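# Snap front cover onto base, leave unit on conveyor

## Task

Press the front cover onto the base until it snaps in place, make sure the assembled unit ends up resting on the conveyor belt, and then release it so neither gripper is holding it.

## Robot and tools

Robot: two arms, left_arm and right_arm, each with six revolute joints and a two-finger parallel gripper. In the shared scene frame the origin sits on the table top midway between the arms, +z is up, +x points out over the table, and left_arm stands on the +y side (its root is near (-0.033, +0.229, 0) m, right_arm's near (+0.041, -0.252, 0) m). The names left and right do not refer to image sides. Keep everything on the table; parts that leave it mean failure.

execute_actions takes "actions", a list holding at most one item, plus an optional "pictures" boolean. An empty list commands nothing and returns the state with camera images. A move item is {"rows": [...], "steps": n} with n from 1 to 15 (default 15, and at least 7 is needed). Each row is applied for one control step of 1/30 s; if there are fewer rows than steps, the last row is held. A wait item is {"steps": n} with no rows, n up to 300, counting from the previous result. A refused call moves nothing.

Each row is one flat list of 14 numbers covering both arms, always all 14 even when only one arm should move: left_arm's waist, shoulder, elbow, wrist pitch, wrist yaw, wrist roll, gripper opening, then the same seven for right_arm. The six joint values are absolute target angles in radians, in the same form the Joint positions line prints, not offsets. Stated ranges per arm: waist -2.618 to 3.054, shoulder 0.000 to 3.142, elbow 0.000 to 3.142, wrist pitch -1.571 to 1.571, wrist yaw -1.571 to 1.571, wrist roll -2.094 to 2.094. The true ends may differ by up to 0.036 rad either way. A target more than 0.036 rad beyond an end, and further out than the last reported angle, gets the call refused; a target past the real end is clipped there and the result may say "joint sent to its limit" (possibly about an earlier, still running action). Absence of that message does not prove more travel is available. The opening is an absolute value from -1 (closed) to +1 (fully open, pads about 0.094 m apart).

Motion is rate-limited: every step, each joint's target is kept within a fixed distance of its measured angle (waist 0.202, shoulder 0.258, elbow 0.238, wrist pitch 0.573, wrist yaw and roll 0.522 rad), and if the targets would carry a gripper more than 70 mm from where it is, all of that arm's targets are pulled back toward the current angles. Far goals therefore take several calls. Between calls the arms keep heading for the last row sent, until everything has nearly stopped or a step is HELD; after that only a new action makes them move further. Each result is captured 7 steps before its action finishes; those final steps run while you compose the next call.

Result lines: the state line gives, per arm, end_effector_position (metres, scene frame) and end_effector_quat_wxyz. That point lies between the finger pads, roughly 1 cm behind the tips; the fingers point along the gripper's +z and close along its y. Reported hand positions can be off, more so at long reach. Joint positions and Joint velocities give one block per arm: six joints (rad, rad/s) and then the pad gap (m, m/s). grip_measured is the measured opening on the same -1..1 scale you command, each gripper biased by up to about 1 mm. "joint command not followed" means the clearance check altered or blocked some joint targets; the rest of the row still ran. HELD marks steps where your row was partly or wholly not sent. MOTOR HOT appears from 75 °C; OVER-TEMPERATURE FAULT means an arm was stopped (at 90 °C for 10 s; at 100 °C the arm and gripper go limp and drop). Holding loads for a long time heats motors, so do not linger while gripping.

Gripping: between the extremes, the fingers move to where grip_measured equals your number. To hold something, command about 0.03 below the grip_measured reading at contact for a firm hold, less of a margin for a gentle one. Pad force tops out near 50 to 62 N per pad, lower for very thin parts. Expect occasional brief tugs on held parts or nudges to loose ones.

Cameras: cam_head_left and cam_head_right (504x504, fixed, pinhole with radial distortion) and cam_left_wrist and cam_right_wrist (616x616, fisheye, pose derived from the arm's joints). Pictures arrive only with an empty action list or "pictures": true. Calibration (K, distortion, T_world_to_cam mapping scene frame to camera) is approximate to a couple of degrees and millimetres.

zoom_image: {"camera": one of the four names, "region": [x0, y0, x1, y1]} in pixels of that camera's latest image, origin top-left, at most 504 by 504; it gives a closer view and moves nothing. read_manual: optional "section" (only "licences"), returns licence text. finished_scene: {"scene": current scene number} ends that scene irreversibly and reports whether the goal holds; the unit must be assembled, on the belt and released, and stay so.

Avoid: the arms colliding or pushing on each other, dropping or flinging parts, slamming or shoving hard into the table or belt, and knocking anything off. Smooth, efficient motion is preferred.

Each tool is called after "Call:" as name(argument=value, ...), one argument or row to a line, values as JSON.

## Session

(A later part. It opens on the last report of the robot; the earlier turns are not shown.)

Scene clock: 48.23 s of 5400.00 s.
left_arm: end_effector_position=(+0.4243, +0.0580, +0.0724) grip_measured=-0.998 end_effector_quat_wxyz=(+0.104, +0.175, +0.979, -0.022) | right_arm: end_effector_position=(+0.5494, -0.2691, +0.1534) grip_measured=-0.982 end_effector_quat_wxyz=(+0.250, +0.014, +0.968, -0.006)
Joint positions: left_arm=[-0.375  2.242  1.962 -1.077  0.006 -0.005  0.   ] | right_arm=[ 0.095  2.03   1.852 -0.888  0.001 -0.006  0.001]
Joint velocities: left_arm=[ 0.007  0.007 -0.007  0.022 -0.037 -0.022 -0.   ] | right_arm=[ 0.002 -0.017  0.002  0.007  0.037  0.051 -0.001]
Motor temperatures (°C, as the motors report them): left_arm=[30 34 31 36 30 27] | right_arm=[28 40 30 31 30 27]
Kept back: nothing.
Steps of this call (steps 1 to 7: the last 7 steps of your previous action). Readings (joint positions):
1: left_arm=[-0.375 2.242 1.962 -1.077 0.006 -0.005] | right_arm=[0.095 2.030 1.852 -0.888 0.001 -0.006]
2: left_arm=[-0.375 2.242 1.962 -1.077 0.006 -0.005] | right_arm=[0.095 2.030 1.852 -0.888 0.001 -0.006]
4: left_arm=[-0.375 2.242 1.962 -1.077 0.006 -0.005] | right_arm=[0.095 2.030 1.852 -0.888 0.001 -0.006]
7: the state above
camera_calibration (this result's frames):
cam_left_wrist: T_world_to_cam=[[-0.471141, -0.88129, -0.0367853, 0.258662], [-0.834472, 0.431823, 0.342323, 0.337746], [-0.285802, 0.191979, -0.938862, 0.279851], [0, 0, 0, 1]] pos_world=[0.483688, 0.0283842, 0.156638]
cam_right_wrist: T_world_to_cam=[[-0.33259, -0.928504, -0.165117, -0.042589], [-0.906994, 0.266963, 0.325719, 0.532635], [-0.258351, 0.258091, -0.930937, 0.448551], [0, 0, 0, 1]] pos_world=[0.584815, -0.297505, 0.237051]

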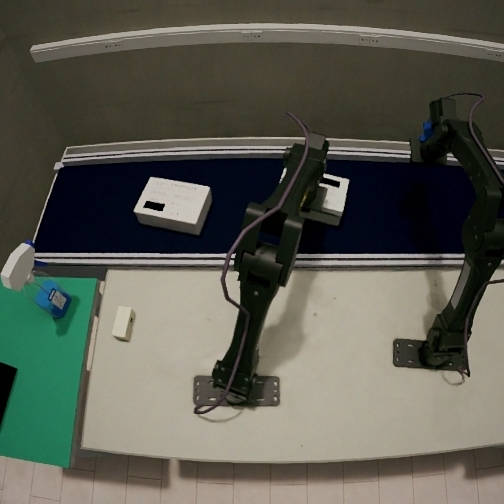

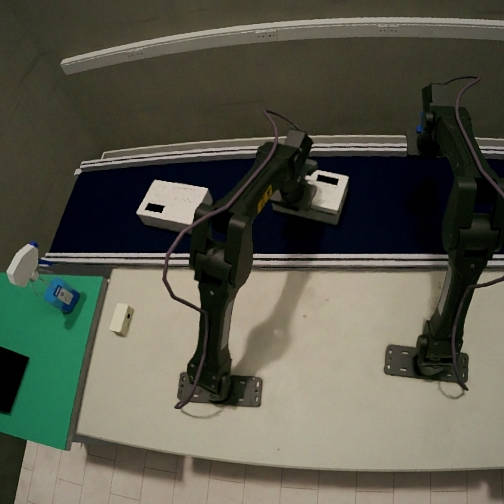

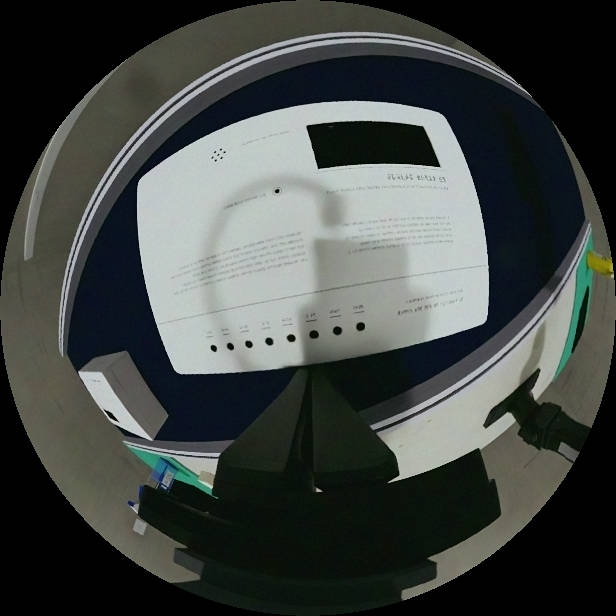

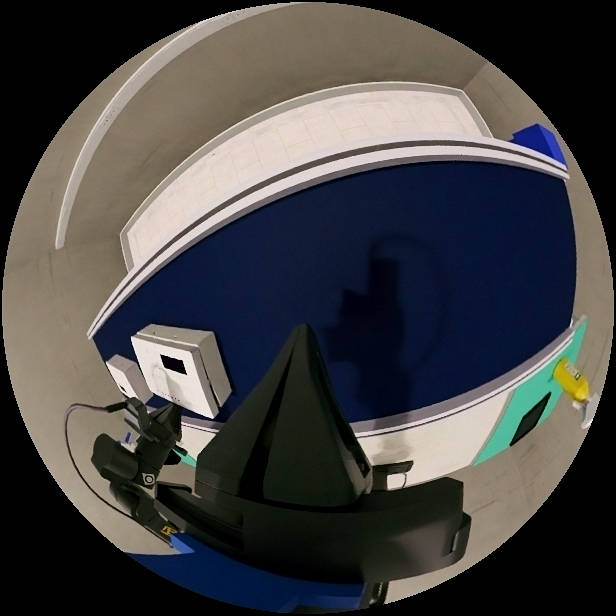

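Call:
execute_actions(
  actions=[
    {"rows":[[-0.375,2.14,1.93,-1.1,0,0,-1,0.1,2,1.85,-0.9,0,0,-1]],"steps":15},
  ],
)

Call:
execute_actions(
  actions=[
    {"rows":[[-0.375,2.22,2.09,-1.03,0,0,-1,0.1,2,1.85,-0.9,0,0,-1]],"steps":15},
  ],
)

Call:
execute_actions(
  actions=[
    {"rows":[[-0.375,2.3,2.07,-1.04,0,0,-1,0.1,2,1.85,-0.9,0,0,-1]],"steps":15},
  ],
)

Call:
execute_actions(
  actions=[
    {"rows":[[-0.375,2.41,2,-1.09,0,0,-1,0.1,2,1.85,-0.9,0,0,-1]],"steps":15},
  ],
)

Call:
execute_actions(
  actions=[],
)

Call:
zoom_image(
  camera="cam_right_wrist",
  region=[100,300,300,480],
)

Scene clock: 49.07 s of 5400.00 s.
left_arm: end_effector_position=(+0.4179, +0.0604, +0.1071) grip_measured=-0.998 end_effector_quat_wxyz=(+0.130, +0.175, +0.976, -0.027) | right_arm: end_effector_position=(+0.5494, -0.2691, +0.1534) grip_measured=-0.982 end_effector_quat_wxyz=(+0.250, +0.014, +0.968, -0.006)
Joint positions: left_arm=[-0.375  2.149  1.937 -1.092  0.006 -0.005  0.   ] | right_arm=[ 0.095  2.03   1.852 -0.888  0.001 -0.006  0.001]
Joint velocities: left_arm=[-0.017 -0.134 -0.007 -0.022 -0.022  0.007 -0.   ] | right_arm=[-0.002 -0.002  0.002  0.051 -0.095  0.007  0.   ]
Motor temperatures (°C, as the motors report them): left_arm=[30 35 32 36 30 27] | right_arm=[28 40 30 31 30 27]
Steps of this call (steps 1 to 15: the robot went on to your last target; steps 16 to 17: nothing new was sent; steps 18 to 25: the first 8 steps of this action). Readings (joint positions):
18: left_arm=[-0.375 2.234 1.956 -1.076 0.006 -0.005] | right_arm=[0.095 2.030 1.852 -0.888 0.001 -0.006]
19: left_arm=[-0.375 2.222 1.945 -1.080 0.006 -0.005] | right_arm=[0.095 2.030 1.852 -0.888 0.001 -0.006]
21: left_arm=[-0.375 2.192 1.937 -1.092 0.006 -0.005] | right_arm=[0.095 2.030 1.852 -0.888 0.001 -0.006]
25: the state above

Scene clock: 49.57 s of 5400.00 s.
left_arm: end_effector_position=(+0.4557, +0.0463, +0.1239) grip_measured=-0.998 end_effector_quat_wxyz=(+0.188, +0.173, +0.966, -0.038) | right_arm: end_effector_position=(+0.5494, -0.2691, +0.1534) grip_measured=-0.982 end_effector_quat_wxyz=(+0.250, +0.014, +0.968, -0.006)
Joint positions: left_arm=[-0.375  2.21   2.064 -1.038  0.006 -0.005  0.   ] | right_arm=[ 0.095  2.03   1.852 -0.888  0.001 -0.006  0.001]
Joint velocities: left_arm=[-0.007  0.017  0.032  0.007 -0.007 -0.007  0.   ] | right_arm=[-0.002 -0.007 -0.007  0.051 -0.066  0.022 -0.001]
Motor temperatures (°C, as the motors report them): left_arm=[30 35 32 36 30 27] | right_arm=[28 40 30 31 30 27]
Steps of this call (steps 1 to 7: the last 7 steps of your previous action; steps 8 to 15: the first 8 steps of this action). Readings (joint positions):
8: left_arm=[-0.375 2.158 1.961 -1.103 0.006 -0.005] | right_arm=[0.095 2.030 1.852 -0.888 0.001 -0.006]
9: left_arm=[-0.375 2.180 2.002 -1.099 0.006 -0.005] | right_arm=[0.095 2.030 1.852 -0.888 0.001 -0.006]
11: left_arm=[-0.375 2.206 2.050 -1.060 0.006 -0.005] | right_arm=[0.095 2.030 1.852 -0.888 0.001 -0.006]
15: the state above

Scene clock: 50.07 s of 5400.00 s.
left_arm: end_effector_position=(+0.4590, +0.0451, +0.0957) grip_measured=-0.998 end_effector_quat_wxyz=(+0.167, +0.174, +0.970, -0.034) | right_arm: end_effector_position=(+0.5494, -0.2691, +0.1534) grip_measured=-0.982 end_effector_quat_wxyz=(+0.250, +0.014, +0.968, -0.006)
Joint positions: left_arm=[-0.375  2.273  2.071 -1.027  0.006 -0.005  0.   ] | right_arm=[ 0.095  2.03   1.852 -0.888  0.001 -0.006  0.001]
Joint velocities: left_arm=[-0.002 -0.007 -0.002  0.037  0.022 -0.095 -0.001] | right_arm=[-0.002 -0.002 -0.012 -0.007 -0.066 -0.007 -0.001]
Motor temperatures (°C, as the motors report them): left_arm=[30 35 32 36 30 27] | right_arm=[28 40 30 31 30 27]
Steps of this call (steps 1 to 7: the last 7 steps of your previous action; steps 8 to 15: the first 8 steps of this action). Readings (joint positions):
8: left_arm=[-0.375 2.217 2.065 -1.035 0.006 -0.005] | right_arm=[0.095 2.030 1.852 -0.888 0.001 -0.006]
9: left_arm=[-0.375 2.226 2.066 -1.032 0.006 -0.005] | right_arm=[0.095 2.030 1.852 -0.888 0.001 -0.006]
11: left_arm=[-0.375 2.255 2.066 -1.030 0.006 -0.005] | right_arm=[0.095 2.030 1.852 -0.888 0.001 -0.006]
15: the state above

Scene clock: 50.57 s of 5400.00 s.
left_arm: end_effector_position=(+0.4577, +0.0456, +0.0880) grip_measured=-0.998 end_effector_quat_wxyz=(+0.158, +0.174, +0.971, -0.032) | right_arm: end_effector_position=(+0.5494, -0.2691, +0.1534) grip_measured=-0.982 end_effector_quat_wxyz=(+0.250, +0.014, +0.968, -0.006)
Joint positions: left_arm=[-0.375  2.287  2.069 -1.03   0.006 -0.005  0.   ] | right_arm=[ 0.095  2.03   1.852 -0.888  0.001 -0.006  0.001]
Joint velocities: left_arm=[-0.007 -0.007 -0.012 -0.051  0.007 -0.007 -0.   ] | right_arm=[-0.002 -0.007 -0.007  0.066 -0.007  0.007 -0.001]
Motor temperatures (°C, as the motors report them): left_arm=[30 35 32 36 30 27] | right_arm=[28 40 30 31 30 27]
Steps of this call (steps 1 to 7: the last 7 steps of your previous action; steps 8 to 15: the first 8 steps of this action). Readings (joint positions):
8: left_arm=[-0.375 2.287 2.069 -1.029 0.006 -0.005] | right_arm=[0.095 2.030 1.852 -0.888 0.001 -0.006]
9: left_arm=[-0.375 2.287 2.069 -1.030 0.006 -0.005] | right_arm=[0.095 2.030 1.852 -0.888 0.001 -0.006]
11: left_arm=[-0.375 2.287 2.069 -1.030 0.006 -0.005] | right_arm=[0.095 2.030 1.852 -0.888 0.001 -0.006]
15: the state above

Scene clock: 50.80 s of 5400.00 s.
left_arm: end_effector_position=(+0.4577, +0.0456, +0.0880) grip_measured=-0.998 end_effector_quat_wxyz=(+0.158, +0.174, +0.971, -0.032) | right_arm: end_effector_position=(+0.5494, -0.2691, +0.1534) grip_measured=-0.982 end_effector_quat_wxyz=(+0.250, +0.014, +0.968, -0.006)
Joint positions: left_arm=[-0.375  2.287  2.069 -1.03   0.006 -0.005  0.   ] | right_arm=[ 0.095  2.03   1.852 -0.888  0.001 -0.006  0.001]
Joint velocities: left_arm=[-0.007 -0.002  0.012 -0.066 -0.037  0.022 -0.001] | right_arm=[-0.002  0.007  0.017  0.007 -0.007 -0.037 -0.001]
Motor temperatures (°C, as the motors report them): left_arm=[30 35 32 36 30 27] | right_arm=[28 40 30 31 30 27]
Kept back: nothing.
Steps of this call (steps 1 to 7: the last 7 steps of your previous action). Readings (joint positions):
1: left_arm=[-0.375 2.287 2.069 -1.030 0.006 -0.005] | right_arm=[0.095 2.030 1.852 -0.888 0.001 -0.006]
2: left_arm=[-0.375 2.287 2.069 -1.030 0.006 -0.005] | right_arm=[0.095 2.030 1.852 -0.888 0.001 -0.006]
4: left_arm=[-0.375 2.287 2.069 -1.030 0.006 -0.005] | right_arm=[0.095 2.030 1.852 -0.888 0.001 -0.006]
7: the state above
camera_calibration (this result's frames):
cam_left_wrist: T_world_to_cam=[[-0.4666, -0.882991, -0.0511042, 0.263202], [-0.86444, 0.443045, 0.237603, 0.388055], [-0.18716, 0.155042, -0.970017, 0.265694], [0, 0, 0, 1]] pos_world=[0.507988, 0.0192848, 0.178975]
cam_right_wrist: T_world_to_cam=[[-0.33259, -0.928504, -0.165117, -0.042589], [-0.906994, 0.266963, 0.325719, 0.532635], [-0.258351, 0.258091, -0.930937, 0.448551], [0, 0, 0, 1]] pos_world=[0.584815, -0.297505, 0.237051]

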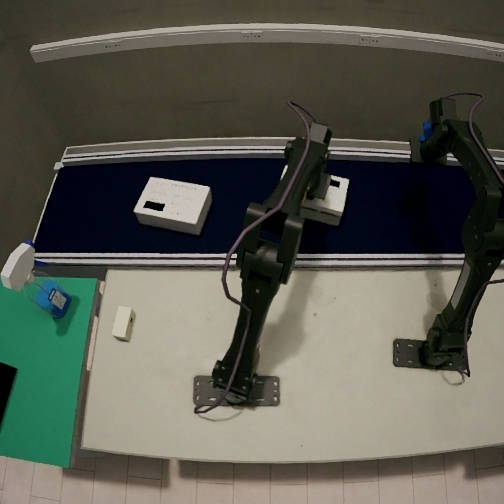

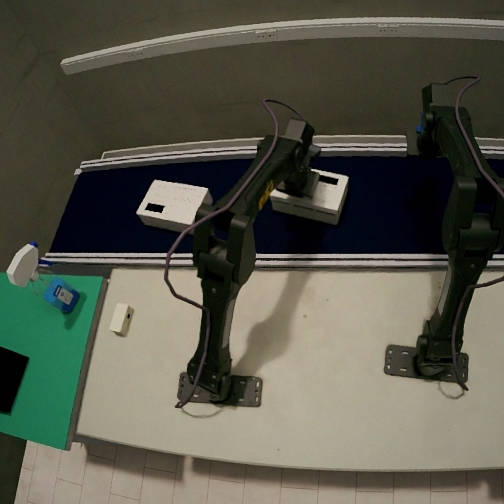

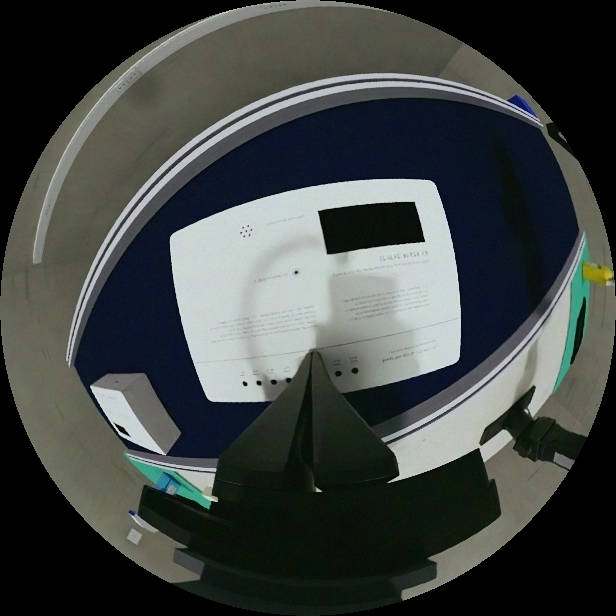

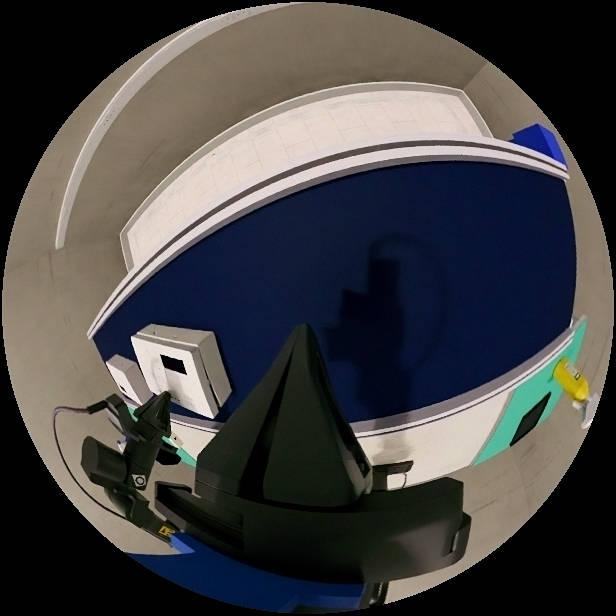

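Region (100, 300, 300, 480) of cam_right_wrist's 616x616 image, scaled by 2.520, with more detail than that image has; it fills the top 454 rows of this view, and the rest is white.

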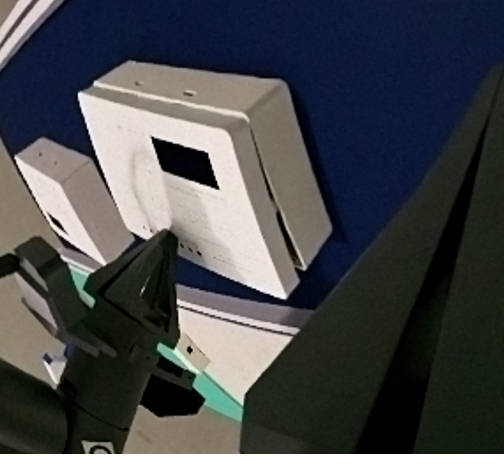

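Call:
execute_actions(
  actions=[
    {"rows":[[-0.375,2.17,2.02,-1.07,0,0,-1,0.1,2,1.85,-0.9,0,0,-1]],"steps":12},
  ],
)

Call:
execute_actions(
  actions=[
    {"rows":[[-0.375,2.12,1.91,-1.11,0,0,-1,0.1,2,1.85,-0.9,0,0,-1]],"steps":12},
  ],
)

Call:
execute_actions(
  actions=[
    {"rows":[[-0.375,2.215,1.92,-1.11,0,0,-1,0.1,2,1.85,-0.9,0,0,-1]],"steps":15},
  ],
)

Call:
execute_actions(
  actions=[
    {"rows":[[-0.36,2.27,2.04,-1.04,0,0,-1,0.1,2,1.85,-0.9,0,0,-1]],"steps":15},
  ],
)

Call:
execute_actions(
  actions=[
    {"rows":[[-0.35,2.315,2.11,-1.0,0,0,-1,0.1,2,1.85,-0.9,0,0,-1]],"steps":15},
  ],
)

Call:
execute_actions(
  actions=[],
)

Call:
zoom_image(
  camera="cam_right_wrist",
  region=[100,280,300,460],
)

Scene clock: 51.40 s of 5400.00 s.
left_arm: end_effector_position=(+0.4455, +0.0501, +0.1136) grip_measured=-0.998 end_effector_quat_wxyz=(+0.166, +0.174, +0.970, -0.034) | right_arm: end_effector_position=(+0.5494, -0.2691, +0.1534) grip_measured=-0.982 end_effector_quat_wxyz=(+0.250, +0.014, +0.968, -0.006)
Joint positions: left_arm=[-0.375  2.206  2.032 -1.055  0.006 -0.005  0.   ] | right_arm=[ 0.095  2.03   1.852 -0.888  0.001 -0.006  0.001]
Joint velocities: left_arm=[-0.002 -0.403 -0.022 -0.007  0.066 -0.007 -0.001] | right_arm=[ 0.007 -0.007  0.017  0.037  0.022 -0.051  0.   ]
Motor temperatures (°C, as the motors report them): left_arm=[30 35 32 36 30 27] | right_arm=[28 40 30 31 30 27]
Steps of this call (steps 1 to 13: the robot went on to your last target; steps 14 to 18: the first 5 steps of this action). Readings (joint positions):
14: left_arm=[-0.375 2.270 2.062 -1.026 0.006 -0.005] | right_arm=[0.095 2.030 1.852 -0.888 0.001 -0.006]
15: left_arm=[-0.375 2.253 2.045 -1.033 0.006 -0.005] | right_arm=[0.095 2.030 1.852 -0.888 0.001 -0.006]
17: left_arm=[-0.375 2.219 2.032 -1.052 0.006 -0.005] | right_arm=[0.095 2.030 1.852 -0.888 0.001 -0.006]
18: the state above

Scene clock: 51.80 s of 5400.00 s.
left_arm: end_effector_position=(+0.4181, +0.0604, +0.1110) grip_measured=-0.998 end_effector_quat_wxyz=(+0.136, +0.175, +0.975, -0.028) | right_arm: end_effector_position=(+0.5494, -0.2691, +0.1534) grip_measured=-0.982 end_effector_quat_wxyz=(+0.250, +0.014, +0.968, -0.006)
Joint positions: left_arm=[-0.375  2.138  1.932 -1.087  0.006 -0.005  0.   ] | right_arm=[ 0.095  2.03   1.852 -0.888  0.001 -0.006  0.001]
Joint velocities: left_arm=[-0.017 -0.012 -0.217 -0.198 -0.007  0.022  0.001] | right_arm=[ 0.007  0.007 -0.007  0.022 -0.007  0.007 -0.001]
Motor temperatures (°C, as the motors report them): left_arm=[30 35 32 36 30 27] | right_arm=[28 40 30 31 30 27]
Steps of this call (steps 1 to 7: the last 7 steps of your previous action; steps 8 to 12: the first 5 steps of this action). Readings (joint positions):
8: left_arm=[-0.375 2.167 2.011 -1.049 0.006 -0.005] | right_arm=[0.095 2.030 1.852 -0.888 0.001 -0.006]
9: left_arm=[-0.375 2.152 1.980 -1.052 0.006 -0.005] | right_arm=[0.095 2.030 1.852 -0.888 0.001 -0.006]
11: left_arm=[-0.375 2.138 1.941 -1.079 0.006 -0.005] | right_arm=[0.095 2.030 1.852 -0.888 0.001 -0.006]
12: the state above

Scene clock: 52.30 s of 5400.00 s.
left_arm: end_effector_position=(+0.4102, +0.0634, +0.0699) grip_measured=-0.998 end_effector_quat_wxyz=(+0.084, +0.175, +0.981, -0.018) | right_arm: end_effector_position=(+0.5494, -0.2691, +0.1534) grip_measured=-0.982 end_effector_quat_wxyz=(+0.250, +0.014, +0.968, -0.006)
Joint positions: left_arm=[-0.375  2.219  1.921 -1.101  0.006 -0.005  0.   ] | right_arm=[ 0.095  2.03   1.852 -0.888  0.001 -0.006  0.001]
Joint velocities: left_arm=[ 0.002  0.139  0.002 -0.051 -0.037 -0.081 -0.   ] | right_arm=[ 0.002 -0.017  0.007  0.007  0.066  0.037  0.   ]
Motor temperatures (°C, as the motors report them): left_arm=[30 35 32 36 30 27] | right_arm=[28 41 30 31 30 27]
Steps of this call (steps 1 to 7: the last 7 steps of your previous action; steps 8 to 15: the first 8 steps of this action). Readings (joint positions):
8: left_arm=[-0.375 2.144 1.921 -1.100 0.006 -0.005] | right_arm=[0.095 2.030 1.852 -0.888 0.001 -0.006]
9: left_arm=[-0.375 2.151 1.921 -1.099 0.006 -0.005] | right_arm=[0.095 2.030 1.852 -0.888 0.001 -0.006]
11: left_arm=[-0.375 2.176 1.921 -1.099 0.006 -0.005] | right_arm=[0.095 2.030 1.852 -0.888 0.001 -0.006]
15: the state above

Scene clock: 52.80 s of 5400.00 s.
left_arm: end_effector_position=(+0.4398, +0.0549, +0.0818) grip_measured=-0.998 end_effector_quat_wxyz=(+0.129, +0.172, +0.976, -0.026) | right_arm: end_effector_position=(+0.5494, -0.2691, +0.1534) grip_measured=-0.982 end_effector_quat_wxyz=(+0.250, +0.014, +0.968, -0.006)
Joint positions: left_arm=[-0.37   2.258  2.013 -1.063  0.006 -0.005  0.   ] | right_arm=[ 0.095  2.03   1.852 -0.888  0.001 -0.006  0.001]
Joint velocities: left_arm=[ 0.007 -0.002  0.002  0.007  0.037 -0.051 -0.001] | right_arm=[-0.007 -0.012 -0.002 -0.081 -0.022 -0.037 -0.001]
Motor temperatures (°C, as the motors report them): left_arm=[30 35 32 36 30 27] | right_arm=[28 41 30 31 30 27]
Steps of this call (steps 1 to 7: the last 7 steps of your previous action; steps 8 to 15: the first 8 steps of this action). Readings (joint positions):
8: left_arm=[-0.374 2.229 1.939 -1.108 0.006 -0.005] | right_arm=[0.095 2.030 1.852 -0.888 0.001 -0.006]
9: left_arm=[-0.374 2.242 1.967 -1.102 0.006 -0.005] | right_arm=[0.095 2.030 1.852 -0.888 0.001 -0.006]
11: left_arm=[-0.372 2.257 2.001 -1.081 0.006 -0.005] | right_arm=[0.095 2.030 1.852 -0.888 0.001 -0.006]
15: the state above

Scene clock: 53.30 s of 5400.00 s.
left_arm: end_effector_position=(+0.4632, +0.0521, +0.0827) grip_measured=-0.998 end_effector_quat_wxyz=(+0.157, +0.167, +0.973, -0.031) | right_arm: end_effector_position=(+0.5494, -0.2691, +0.1534) grip_measured=-0.982 end_effector_quat_wxyz=(+0.250, +0.014, +0.968, -0.006)
Joint positions: left_arm=[-0.359  2.305  2.08  -1.026  0.006 -0.005  0.   ] | right_arm=[ 0.095  2.03   1.852 -0.888  0.001 -0.006  0.001]
Joint velocities: left_arm=[ 0.017  0.002 -0.002 -0.007 -0.037 -0.007 -0.001] | right_arm=[-0.012 -0.002 -0.007 -0.022 -0.081  0.022  0.   ]
Motor temperatures (°C, as the motors report them): left_arm=[30 35 32 36 30 27] | right_arm=[28 41 30 31 30 27]
Steps of this call (steps 1 to 7: the last 7 steps of your previous action; steps 8 to 15: the first 8 steps of this action). Readings (joint positions):
8: left_arm=[-0.369 2.266 2.027 -1.068 0.006 -0.005] | right_arm=[0.095 2.030 1.852 -0.888 0.001 -0.006]
9: left_arm=[-0.368 2.278 2.049 -1.068 0.006 -0.005] | right_arm=[0.095 2.030 1.852 -0.888 0.001 -0.006]
11: left_arm=[-0.365 2.297 2.074 -1.044 0.006 -0.005] | right_arm=[0.095 2.030 1.852 -0.888 0.001 -0.006]
15: the state above

Scene clock: 53.53 s of 5400.00 s.
left_arm: end_effector_position=(+0.4633, +0.0523, +0.0827) grip_measured=-0.998 end_effector_quat_wxyz=(+0.157, +0.166, +0.973, -0.030) | right_arm: end_effector_position=(+0.5494, -0.2691, +0.1534) grip_measured=-0.982 end_effector_quat_wxyz=(+0.250, +0.014, +0.968, -0.006)
Joint positions: left_arm=[-0.359  2.305  2.08  -1.026  0.006 -0.005  0.   ] | right_arm=[ 0.095  2.03   1.852 -0.888  0.001 -0.006  0.001]
Joint velocities: left_arm=[ 0.007 -0.002 -0.012  0.022 -0.051  0.022  0.001] | right_arm=[-0.007 -0.002  0.007  0.007 -0.081 -0.007  0.   ]
Motor temperatures (°C, as the motors report them): left_arm=[30 35 32 36 30 27] | right_arm=[28 41 30 31 30 27]
Kept back: nothing.
Steps of this call (steps 1 to 7: the last 7 steps of your previous action). Readings (joint positions):
1: left_arm=[-0.359 2.305 2.080 -1.026 0.006 -0.005] | right_arm=[0.095 2.030 1.852 -0.888 0.001 -0.006]
2: left_arm=[-0.359 2.305 2.080 -1.026 0.006 -0.005] | right_arm=[0.095 2.030 1.852 -0.888 0.001 -0.006]
4: left_arm=[-0.359 2.305 2.080 -1.026 0.006 -0.005] | right_arm=[0.095 2.030 1.852 -0.888 0.001 -0.006]
7: the state above
camera_calibration (this result's frames):
cam_left_wrist: T_world_to_cam=[[-0.452879, -0.890128, -0.0507154, 0.26545], [-0.870576, 0.429226, 0.240547, 0.394478], [-0.192349, 0.15309, -0.969312, 0.26303], [0, 0, 0, 1]] pos_world=[0.514233, 0.0266973, 0.17353]
cam_right_wrist: T_world_to_cam=[[-0.33259, -0.928504, -0.165117, -0.042589], [-0.906994, 0.266963, 0.325719, 0.532635], [-0.258351, 0.258091, -0.930937, 0.448551], [0, 0, 0, 1]] pos_world=[0.584815, -0.297505, 0.237051]

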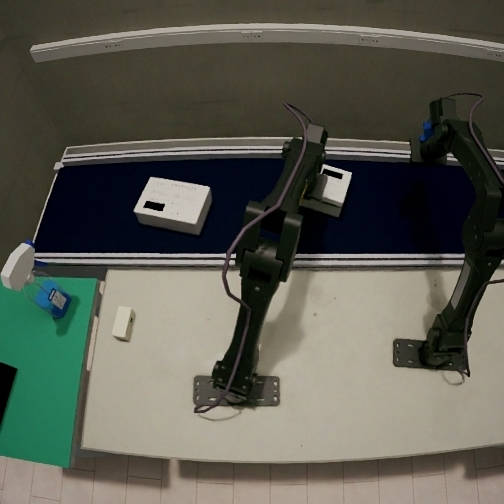

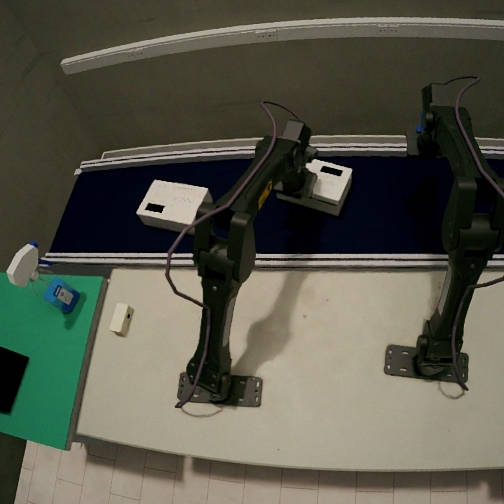

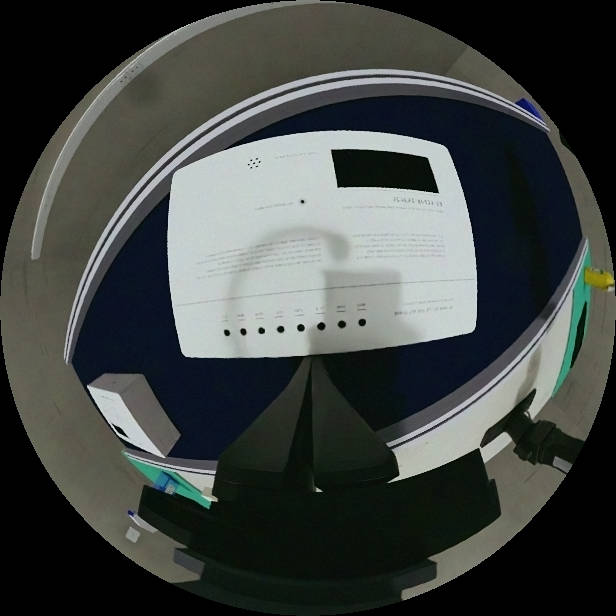

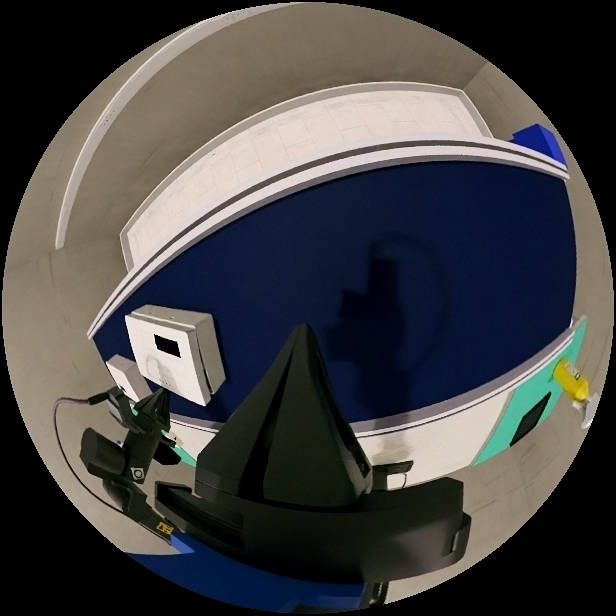

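Region (100, 280, 300, 460) of cam_right_wrist's 616x616 image, scaled by 2.520, with more detail than that image has; it fills the top 454 rows of this view, and the rest is white.

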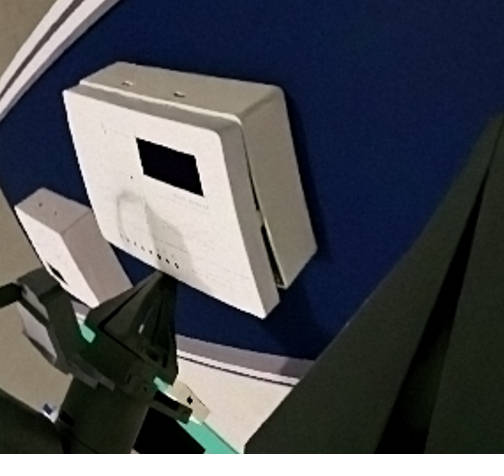

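Call:
execute_actions(
  actions=[
    {"rows":[[-0.36,2.22,2.07,-1.04,0,0,-1,0.1,2,1.85,-0.9,0,0,-1]],"steps":15},
  ],
)

Call:
execute_actions(
  actions=[
    {"rows":[[-0.375,2.31,2.2,-0.97,0,0,-1,0.1,2,1.85,-0.9,0,0,-1]],"steps":15},
  ],
)

Call:
execute_actions(
  actions=[
    {"rows":[[-0.375,2.38,2.18,-0.98,0,0,-1,0.1,2,1.85,-0.9,0,0,-1]],"steps":15},
  ],
)

Call:
execute_actions(
  actions=[
    {"rows":[[-0.375,2.48,2.11,-1.03,0,0,-1,0.1,2,1.85,-0.9,0,0,-1]],"steps":15},
  ],
)

Call:
execute_actions(
  actions=[],
)

Call:
zoom_image(
  camera="cam_right_wrist",
  region=[110,290,250,420],
)

Scene clock: 54.33 s of 5400.00 s.
left_arm: end_effector_position=(+0.4614, +0.0529, +0.1168) grip_measured=-0.998 end_effector_quat_wxyz=(+0.185, +0.166, +0.968, -0.035) | right_arm: end_effector_position=(+0.5494, -0.2691, +0.1534) grip_measured=-0.982 end_effector_quat_wxyz=(+0.250, +0.014, +0.968, -0.006)
Joint positions: left_arm=[-0.359  2.232  2.074 -1.034  0.006 -0.005  0.   ] | right_arm=[ 0.095  2.03   1.852 -0.888  0.001 -0.006  0.001]
Joint velocities: left_arm=[ 0.007 -0.164  0.002 -0.007 -0.022 -0.007  0.   ] | right_arm=[ 0.027 -0.007 -0.007  0.007 -0.022 -0.007  0.001]
Motor temperatures (°C, as the motors report them): left_arm=[30 35 32 36 30 27] | right_arm=[28 41 30 31 30 27]
Steps of this call (steps 1 to 15: the robot went on to your last target; step 16: nothing new was sent; steps 17 to 24: the first 8 steps of this action). Readings (joint positions):
17: left_arm=[-0.359 2.300 2.079 -1.026 0.006 -0.005] | right_arm=[0.095 2.030 1.852 -0.888 0.001 -0.006]
18: left_arm=[-0.359 2.292 2.075 -1.029 0.006 -0.005] | right_arm=[0.095 2.030 1.852 -0.888 0.001 -0.006]
20: left_arm=[-0.359 2.270 2.074 -1.034 0.006 -0.005] | right_arm=[0.095 2.030 1.852 -0.888 0.001 -0.006]
24: the state above

Scene clock: 54.83 s of 5400.00 s.
left_arm: end_effector_position=(+0.4902, +0.0386, +0.1199) grip_measured=-0.998 end_effector_quat_wxyz=(+0.224, +0.168, +0.959, -0.043) | right_arm: end_effector_position=(+0.5494, -0.2691, +0.1534) grip_measured=-0.982 end_effector_quat_wxyz=(+0.250, +0.014, +0.968, -0.006)
Joint positions: left_arm=[-0.366  2.302  2.172 -0.98   0.006 -0.005  0.   ] | right_arm=[ 0.095  2.03   1.852 -0.888  0.001 -0.006  0.001]
Joint velocities: left_arm=[-0.017  0.051 -0.017 -0.051  0.066 -0.022  0.   ] | right_arm=[ 0.002 -0.002  0.007 -0.007 -0.037  0.007 -0.001]
Motor temperatures (°C, as the motors report them): left_arm=[30 35 32 35 30 27] | right_arm=[28 41 30 31 30 27]
Steps of this call (steps 1 to 7: the last 7 steps of your previous action; steps 8 to 15: the first 8 steps of this action). Readings (joint positions):
8: left_arm=[-0.360 2.239 2.095 -1.041 0.006 -0.005] | right_arm=[0.095 2.030 1.852 -0.888 0.001 -0.006]
9: left_arm=[-0.360 2.260 2.128 -1.033 0.006 -0.005] | right_arm=[0.095 2.030 1.852 -0.888 0.001 -0.006]
11: left_arm=[-0.362 2.287 2.165 -0.998 0.006 -0.005] | right_arm=[0.095 2.030 1.852 -0.888 0.001 -0.006]
15: the state above

Scene clock: 55.33 s of 5400.00 s.
left_arm: end_effector_position=(+0.4940, +0.0368, +0.0963) grip_measured=-0.998 end_effector_quat_wxyz=(+0.210, +0.169, +0.962, -0.041) | right_arm: end_effector_position=(+0.5494, -0.2691, +0.1534) grip_measured=-0.982 end_effector_quat_wxyz=(+0.250, +0.014, +0.968, -0.006)
Joint positions: left_arm=[-0.367  2.353  2.177 -0.965  0.006 -0.005  0.   ] | right_arm=[ 0.095  2.03   1.852 -0.888  0.001 -0.006  0.001]
Joint velocities: left_arm=[-0.007 -0.012 -0.002 -0.037  0.007 -0.037 -0.001] | right_arm=[-0.002 -0.002 -0.002 -0.037 -0.051 -0.066 -0.001]
Motor temperatures (°C, as the motors report them): left_arm=[30 35 32 35 30 27] | right_arm=[28 41 30 31 30 27]
Steps of this call (steps 1 to 7: the last 7 steps of your previous action; steps 8 to 15: the first 8 steps of this action). Readings (joint positions):
8: left_arm=[-0.367 2.309 2.172 -0.975 0.006 -0.005] | right_arm=[0.095 2.030 1.852 -0.888 0.001 -0.006]
9: left_arm=[-0.367 2.315 2.172 -0.971 0.006 -0.005] | right_arm=[0.095 2.030 1.852 -0.888 0.001 -0.006]
11: left_arm=[-0.367 2.339 2.172 -0.970 0.006 -0.005] | right_arm=[0.095 2.030 1.852 -0.888 0.001 -0.006]
15: the state above

Scene clock: 55.83 s of 5400.00 s.
left_arm: end_effector_position=(+0.4930, +0.0371, +0.0891) grip_measured=-0.998 end_effector_quat_wxyz=(+0.202, +0.169, +0.964, -0.039) | right_arm: end_effector_position=(+0.5494, -0.2691, +0.1534) grip_measured=-0.982 end_effector_quat_wxyz=(+0.250, +0.014, +0.968, -0.006)
Joint positions: left_arm=[-0.367  2.365  2.176 -0.967  0.006 -0.005  0.   ] | right_arm=[ 0.095  2.03   1.852 -0.888  0.001 -0.006  0.001]
Joint velocities: left_arm=[-0.002  0.012 -0.007  0.051  0.051  0.081  0.   ] | right_arm=[ 0.002 -0.007 -0.012 -0.037  0.007 -0.022 -0.   ]
Motor temperatures (°C, as the motors report them): left_arm=[30 35 32 35 30 27] | right_arm=[28 41 30 31 30 27]
Steps of this call (steps 1 to 7: the last 7 steps of your previous action; steps 8 to 15: the first 8 steps of this action). Readings (joint positions):
8: left_arm=[-0.367 2.365 2.176 -0.967 0.006 -0.005] | right_arm=[0.095 2.030 1.852 -0.888 0.001 -0.006]
9: left_arm=[-0.367 2.365 2.176 -0.967 0.006 -0.005] | right_arm=[0.095 2.030 1.852 -0.888 0.001 -0.006]
11: left_arm=[-0.367 2.365 2.176 -0.967 0.006 -0.005] | right_arm=[0.095 2.030 1.852 -0.888 0.001 -0.006]
15: the state above

Scene clock: 56.07 s of 5400.00 s.
left_arm: end_effector_position=(+0.4930, +0.0371, +0.0891) grip_measured=-0.998 end_effector_quat_wxyz=(+0.202, +0.169, +0.964, -0.039) | right_arm: end_effector_position=(+0.5494, -0.2691, +0.1534) grip_measured=-0.982 end_effector_quat_wxyz=(+0.250, +0.014, +0.968, -0.006)
Joint positions: left_arm=[-0.367  2.365  2.176 -0.967  0.006 -0.005  0.   ] | right_arm=[ 0.095  2.03   1.852 -0.888  0.001 -0.006  0.001]
Joint velocities: left_arm=[-0.002 -0.012  0.007  0.066  0.037  0.022 -0.   ] | right_arm=[-0.012 -0.007 -0.007 -0.051 -0.007  0.037 -0.001]
Motor temperatures (°C, as the motors report them): left_arm=[30 35 32 35 30 27] | right_arm=[28 41 30 31 30 27]
Kept back: nothing.
Steps of this call (steps 1 to 7: the last 7 steps of your previous action). Readings (joint positions):
1: left_arm=[-0.367 2.365 2.176 -0.967 0.006 -0.005] | right_arm=[0.095 2.030 1.852 -0.888 0.001 -0.006]
2: left_arm=[-0.367 2.365 2.176 -0.967 0.006 -0.005] | right_arm=[0.095 2.030 1.852 -0.888 0.001 -0.006]
4: left_arm=[-0.367 2.365 2.176 -0.967 0.006 -0.005] | right_arm=[0.095 2.030 1.852 -0.888 0.001 -0.006]
7: the state above
camera_calibration (this result's frames):
cam_left_wrist: T_world_to_cam=[[-0.454622, -0.888487, -0.0625309, 0.267611], [-0.884569, 0.442174, 0.14839, 0.43998], [-0.104193, 0.122774, -0.98695, 0.236482], [0, 0, 0, 1]] pos_world=[0.535494, 0.0141869, 0.184841]
cam_right_wrist: T_world_to_cam=[[-0.33259, -0.928504, -0.165117, -0.042589], [-0.906994, 0.266963, 0.325719, 0.532635], [-0.258351, 0.258091, -0.930937, 0.448551], [0, 0, 0, 1]] pos_world=[0.584815, -0.297505, 0.237051]

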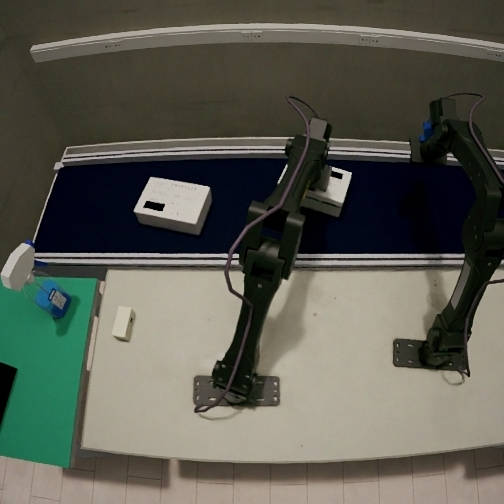

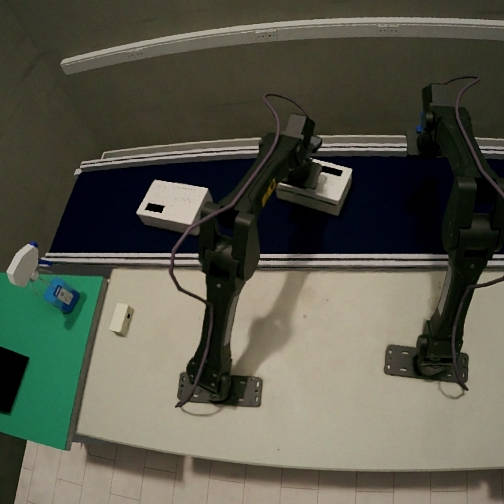

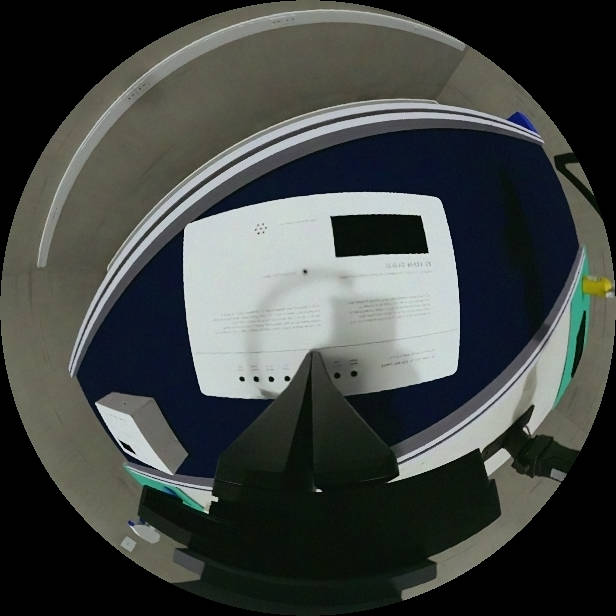

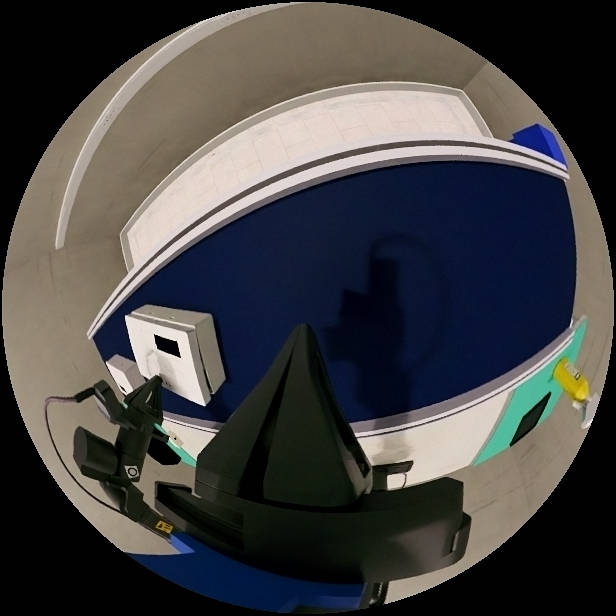

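Region (110, 290, 250, 420) of cam_right_wrist's 616x616 image, scaled by 3.600, with more detail than that image has; it fills the top 468 rows of this view, and the rest is white.

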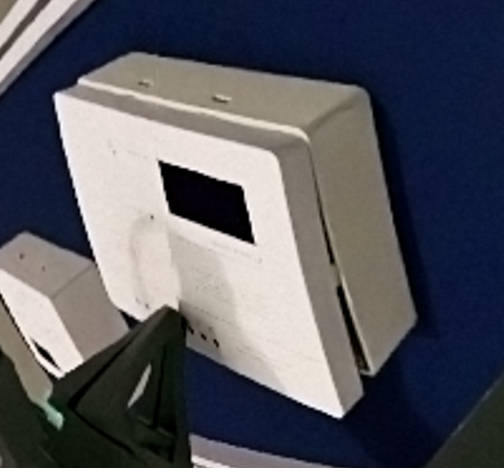

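Call:
execute_actions(
  actions=[
    {"rows":[[-0.37,2.26,2.14,-1,0,0,-1,0.1,2,1.85,-0.9,0,0,-1]],"steps":12},
  ],
)

Call:
execute_actions(
  actions=[
    {"rows":[[-0.37,2.2,2.03,-1.05,0,0,-1,0.1,2,1.85,-0.9,0,0,-1]],"steps":15},
  ],
)

Call:
execute_actions(
  actions=[
    {"rows":[[-0.38,2.285,2.04,-1.05,0,0,-1,0.1,2,1.85,-0.9,0,0,-1]],"steps":15},
  ],
)

Call:
execute_actions(
  actions=[
    {"rows":[[-0.38,2.365,2.17,-0.96,0,0,-1,0.1,2,1.85,-0.9,0,0,-1]],"steps":15},
  ],
)

Call:
execute_actions(
  actions=[
    {"rows":[[-0.37,2.41,2.235,-0.92,0,0,-1,0.1,2,1.85,-0.9,0,0,-1]],"steps":15},
  ],
)

Call:
execute_actions(
  actions=[],
)

Call:
zoom_image(
  camera="cam_right_wrist",
  region=[90,270,250,420],
)

Scene clock: 56.93 s of 5400.00 s.
left_arm: end_effector_position=(+0.4846, +0.0402, +0.1145) grip_measured=-0.998 end_effector_quat_wxyz=(+0.213, +0.168, +0.962, -0.041) | right_arm: end_effector_position=(+0.5494, -0.2691, +0.1534) grip_measured=-0.982 end_effector_quat_wxyz=(+0.250, +0.014, +0.968, -0.006)
Joint positions: left_arm=[-0.367  2.297  2.15  -0.987  0.006 -0.005  0.   ] | right_arm=[ 0.095  2.03   1.852 -0.888  0.001 -0.006  0.001]
Joint velocities: left_arm=[-0.002 -0.349 -0.012 -0.022  0.051  0.007  0.001] | right_arm=[ 0.007 -0.002 -0.007 -0.022  0.007 -0.007 -0.   ]
Motor temperatures (°C, as the motors report them): left_arm=[30 35 32 35 30 27] | right_arm=[28 41 30 31 30 27]
Steps of this call (steps 1 to 15: the robot went on to your last target; steps 16 to 21: nothing new was sent; steps 22 to 26: the first 5 steps of this action). Readings (joint positions):
22: left_arm=[-0.367 2.350 2.171 -0.964 0.006 -0.005] | right_arm=[0.095 2.030 1.852 -0.888 0.001 -0.006]
23: left_arm=[-0.367 2.337 2.158 -0.971 0.006 -0.005] | right_arm=[0.095 2.030 1.852 -0.888 0.001 -0.006]
25: left_arm=[-0.367 2.309 2.150 -0.986 0.006 -0.005] | right_arm=[0.095 2.030 1.852 -0.888 0.001 -0.006]
26: the state above

Scene clock: 57.43 s of 5400.00 s.
left_arm: end_effector_position=(+0.4535, +0.0516, +0.1108) grip_measured=-0.998 end_effector_quat_wxyz=(+0.174, +0.170, +0.969, -0.034) | right_arm: end_effector_position=(+0.5494, -0.2691, +0.1534) grip_measured=-0.982 end_effector_quat_wxyz=(+0.250, +0.014, +0.968, -0.006)
Joint positions: left_arm=[-0.367  2.223  2.043 -1.036  0.006 -0.005  0.   ] | right_arm=[ 0.095  2.03   1.852 -0.888  0.001 -0.006  0.001]
Joint velocities: left_arm=[-0.012  0.012 -0.037 -0.081 -0.022  0.051  0.   ] | right_arm=[-0.017  0.012  0.022  0.007 -0.007 -0.007 -0.001]
Motor temperatures (°C, as the motors report them): left_arm=[30 35 32 35 30 27] | right_arm=[28 41 30 31 30 27]
Steps of this call (steps 1 to 7: the last 7 steps of your previous action; steps 8 to 15: the first 8 steps of this action). Readings (joint positions):
8: left_arm=[-0.367 2.257 2.128 -0.981 0.006 -0.005] | right_arm=[0.095 2.030 1.852 -0.888 0.001 -0.006]
9: left_arm=[-0.367 2.240 2.096 -0.988 0.006 -0.005] | right_arm=[0.095 2.030 1.852 -0.888 0.001 -0.006]
11: left_arm=[-0.367 2.224 2.058 -1.016 0.006 -0.005] | right_arm=[0.095 2.030 1.852 -0.888 0.001 -0.006]
15: the state above

Scene clock: 57.93 s of 5400.00 s.
left_arm: end_effector_position=(+0.4511, +0.0524, +0.0794) grip_measured=-0.998 end_effector_quat_wxyz=(+0.141, +0.171, +0.975, -0.028) | right_arm: end_effector_position=(+0.5494, -0.2691, +0.1534) grip_measured=-0.982 end_effector_quat_wxyz=(+0.250, +0.014, +0.968, -0.006)
Joint positions: left_arm=[-0.367  2.285  2.043 -1.04   0.006 -0.005  0.   ] | right_arm=[ 0.095  2.03   1.852 -0.888  0.001 -0.006  0.001]
Joint velocities: left_arm=[-0.007  0.11  -0.002 -0.007 -0.037 -0.037 -0.001] | right_arm=[-0.002 -0.007  0.002 -0.007 -0.007  0.022 -0.   ]
Motor temperatures (°C, as the motors report them): left_arm=[30 36 32 35 30 27] | right_arm=[28 41 30 31 30 27]
Steps of this call (steps 1 to 7: the last 7 steps of your previous action; steps 8 to 15: the first 8 steps of this action). Readings (joint positions):
8: left_arm=[-0.367 2.227 2.043 -1.039 0.006 -0.005] | right_arm=[0.095 2.030 1.852 -0.888 0.001 -0.006]
9: left_arm=[-0.367 2.232 2.043 -1.037 0.006 -0.005] | right_arm=[0.095 2.030 1.852 -0.888 0.001 -0.006]
11: left_arm=[-0.367 2.251 2.043 -1.037 0.006 -0.005] | right_arm=[0.095 2.030 1.852 -0.888 0.001 -0.006]
15: the state above

Scene clock: 58.43 s of 5400.00 s.
left_arm: end_effector_position=(+0.4820, +0.0411, +0.0813) grip_measured=-0.998 end_effector_quat_wxyz=(+0.182, +0.169, +0.968, -0.036) | right_arm: end_effector_position=(+0.5494, -0.2691, +0.1534) grip_measured=-0.982 end_effector_quat_wxyz=(+0.250, +0.014, +0.968, -0.006)
Joint positions: left_arm=[-0.367  2.354  2.141 -0.986  0.006 -0.005  0.   ] | right_arm=[ 0.095  2.03   1.852 -0.888  0.001 -0.006  0.001]
Joint velocities: left_arm=[ 0.007 -0.002 -0.012 -0.051 -0.037 -0.022 -0.   ] | right_arm=[ 0.012 -0.002 -0.022  0.007  0.022 -0.081  0.001]
Motor temperatures (°C, as the motors report them): left_arm=[30 36 32 35 30 27] | right_arm=[28 41 30 31 30 27]
Steps of this call (steps 1 to 7: the last 7 steps of your previous action; steps 8 to 15: the first 8 steps of this action). Readings (joint positions):
8: left_arm=[-0.367 2.299 2.063 -1.048 0.006 -0.005] | right_arm=[0.095 2.030 1.852 -0.888 0.001 -0.006]
9: left_arm=[-0.367 2.318 2.097 -1.038 0.006 -0.005] | right_arm=[0.095 2.030 1.852 -0.888 0.001 -0.006]
11: left_arm=[-0.367 2.342 2.133 -1.011 0.006 -0.005] | right_arm=[0.095 2.030 1.852 -0.888 0.001 -0.006]
15: the state above

Scene clock: 58.93 s of 5400.00 s.
left_arm: end_effector_position=(+0.5007, +0.0343, +0.0823) grip_measured=-0.998 end_effector_quat_wxyz=(+0.207, +0.169, +0.963, -0.040) | right_arm: end_effector_position=(+0.5494, -0.2691, +0.1534) grip_measured=-0.982 end_effector_quat_wxyz=(+0.250, +0.014, +0.968, -0.006)
Joint positions: left_arm=[-0.367  2.399  2.205 -0.953  0.006 -0.005  0.   ] | right_arm=[ 0.095  2.03   1.852 -0.888  0.001 -0.006  0.001]
Joint velocities: left_arm=[-0.002 -0.012 -0.012 -0.037 -0.007 -0.007 -0.001] | right_arm=[ 0.007  0.002 -0.017 -0.007 -0.066  0.037 -0.001]
Motor temperatures (°C, as the motors report them): left_arm=[30 36 32 35 30 27] | right_arm=[28 41 30 31 30 27]
Steps of this call (steps 1 to 7: the last 7 steps of your previous action; steps 8 to 15: the first 8 steps of this action). Readings (joint positions):
8: left_arm=[-0.367 2.361 2.156 -0.991 0.006 -0.005] | right_arm=[0.095 2.030 1.852 -0.888 0.001 -0.006]
9: left_arm=[-0.367 2.374 2.177 -0.989 0.006 -0.005] | right_arm=[0.095 2.030 1.852 -0.888 0.001 -0.006]
11: left_arm=[-0.367 2.392 2.199 -0.965 0.006 -0.005] | right_arm=[0.095 2.030 1.852 -0.888 0.001 -0.006]
15: the state above

Scene clock: 59.17 s of 5400.00 s.
left_arm: end_effector_position=(+0.5007, +0.0343, +0.0823) grip_measured=-0.998 end_effector_quat_wxyz=(+0.207, +0.169, +0.963, -0.040) | right_arm: end_effector_position=(+0.5494, -0.2691, +0.1534) grip_measured=-0.982 end_effector_quat_wxyz=(+0.250, +0.014, +0.968, -0.006)
Joint positions: left_arm=[-0.367  2.399  2.205 -0.953  0.006 -0.005  0.   ] | right_arm=[ 0.095  2.03   1.852 -0.888  0.001 -0.006  0.001]
Joint velocities: left_arm=[-0.002 -0.002  0.002  0.037 -0.066  0.051 -0.001] | right_arm=[ 0.007  0.002 -0.017 -0.022 -0.007 -0.022 -0.001]
Motor temperatures (°C, as the motors report them): left_arm=[30 36 32 35 30 27] | right_arm=[28 41 30 31 30 27]
Kept back: nothing.
Steps of this call (steps 1 to 7: the last 7 steps of your previous action). Readings (joint positions):
1: left_arm=[-0.367 2.399 2.205 -0.953 0.006 -0.005] | right_arm=[0.095 2.030 1.852 -0.888 0.001 -0.006]
2: left_arm=[-0.367 2.399 2.205 -0.953 0.006 -0.005] | right_arm=[0.095 2.030 1.852 -0.888 0.001 -0.006]
4: left_arm=[-0.367 2.399 2.205 -0.953 0.006 -0.005] | right_arm=[0.095 2.030 1.852 -0.888 0.001 -0.006]
7: the state above
camera_calibration (this result's frames):
cam_left_wrist: T_world_to_cam=[[-0.454102, -0.888677, -0.0635999, 0.268016], [-0.885757, 0.442607, 0.139763, 0.450291], [-0.0960546, 0.119801, -0.98814, 0.227049], [0, 0, 0, 1]] pos_world=[0.542364, 0.011677, 0.178468]
cam_right_wrist: T_world_to_cam=[[-0.33259, -0.928504, -0.165117, -0.042589], [-0.906994, 0.266963, 0.325719, 0.532635], [-0.258351, 0.258091, -0.930937, 0.448551], [0, 0, 0, 1]] pos_world=[0.584815, -0.297505, 0.237051]

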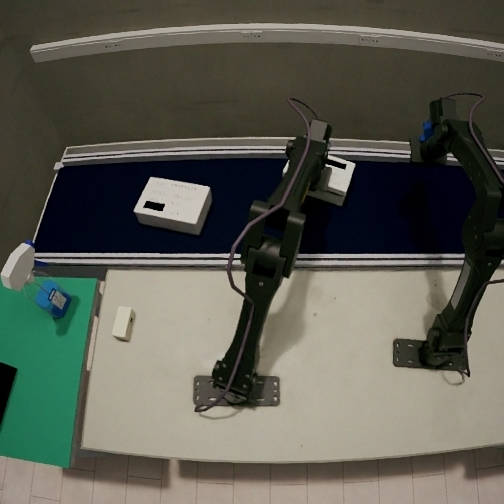

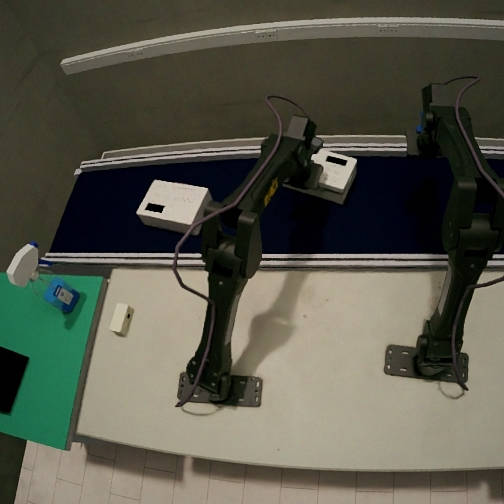

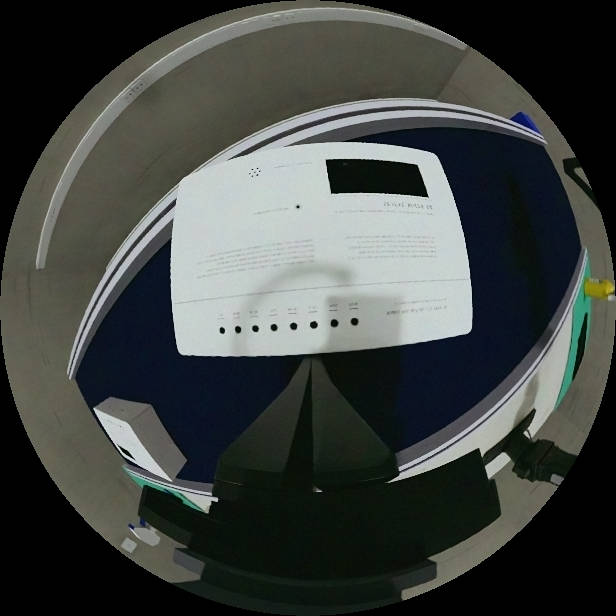

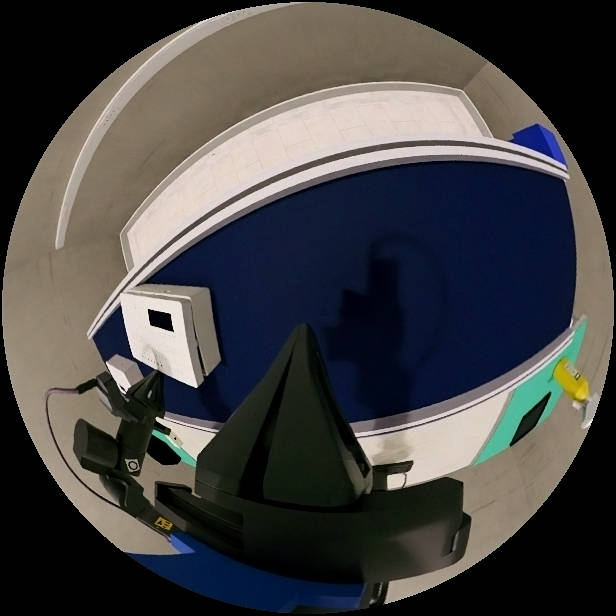

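Region (90, 270, 250, 420) of cam_right_wrist's 616x616 image, scaled by 3.150, with more detail than that image has; it fills the top 472 rows of this view, and the rest is white.

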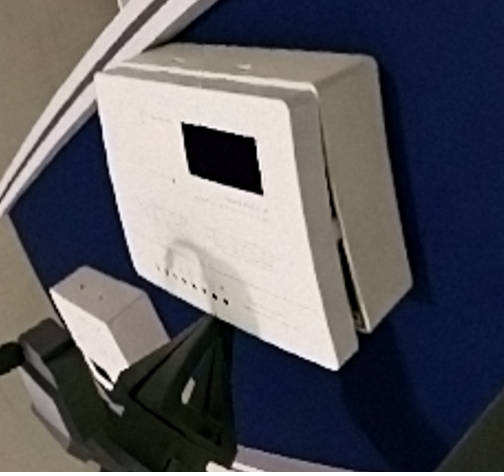

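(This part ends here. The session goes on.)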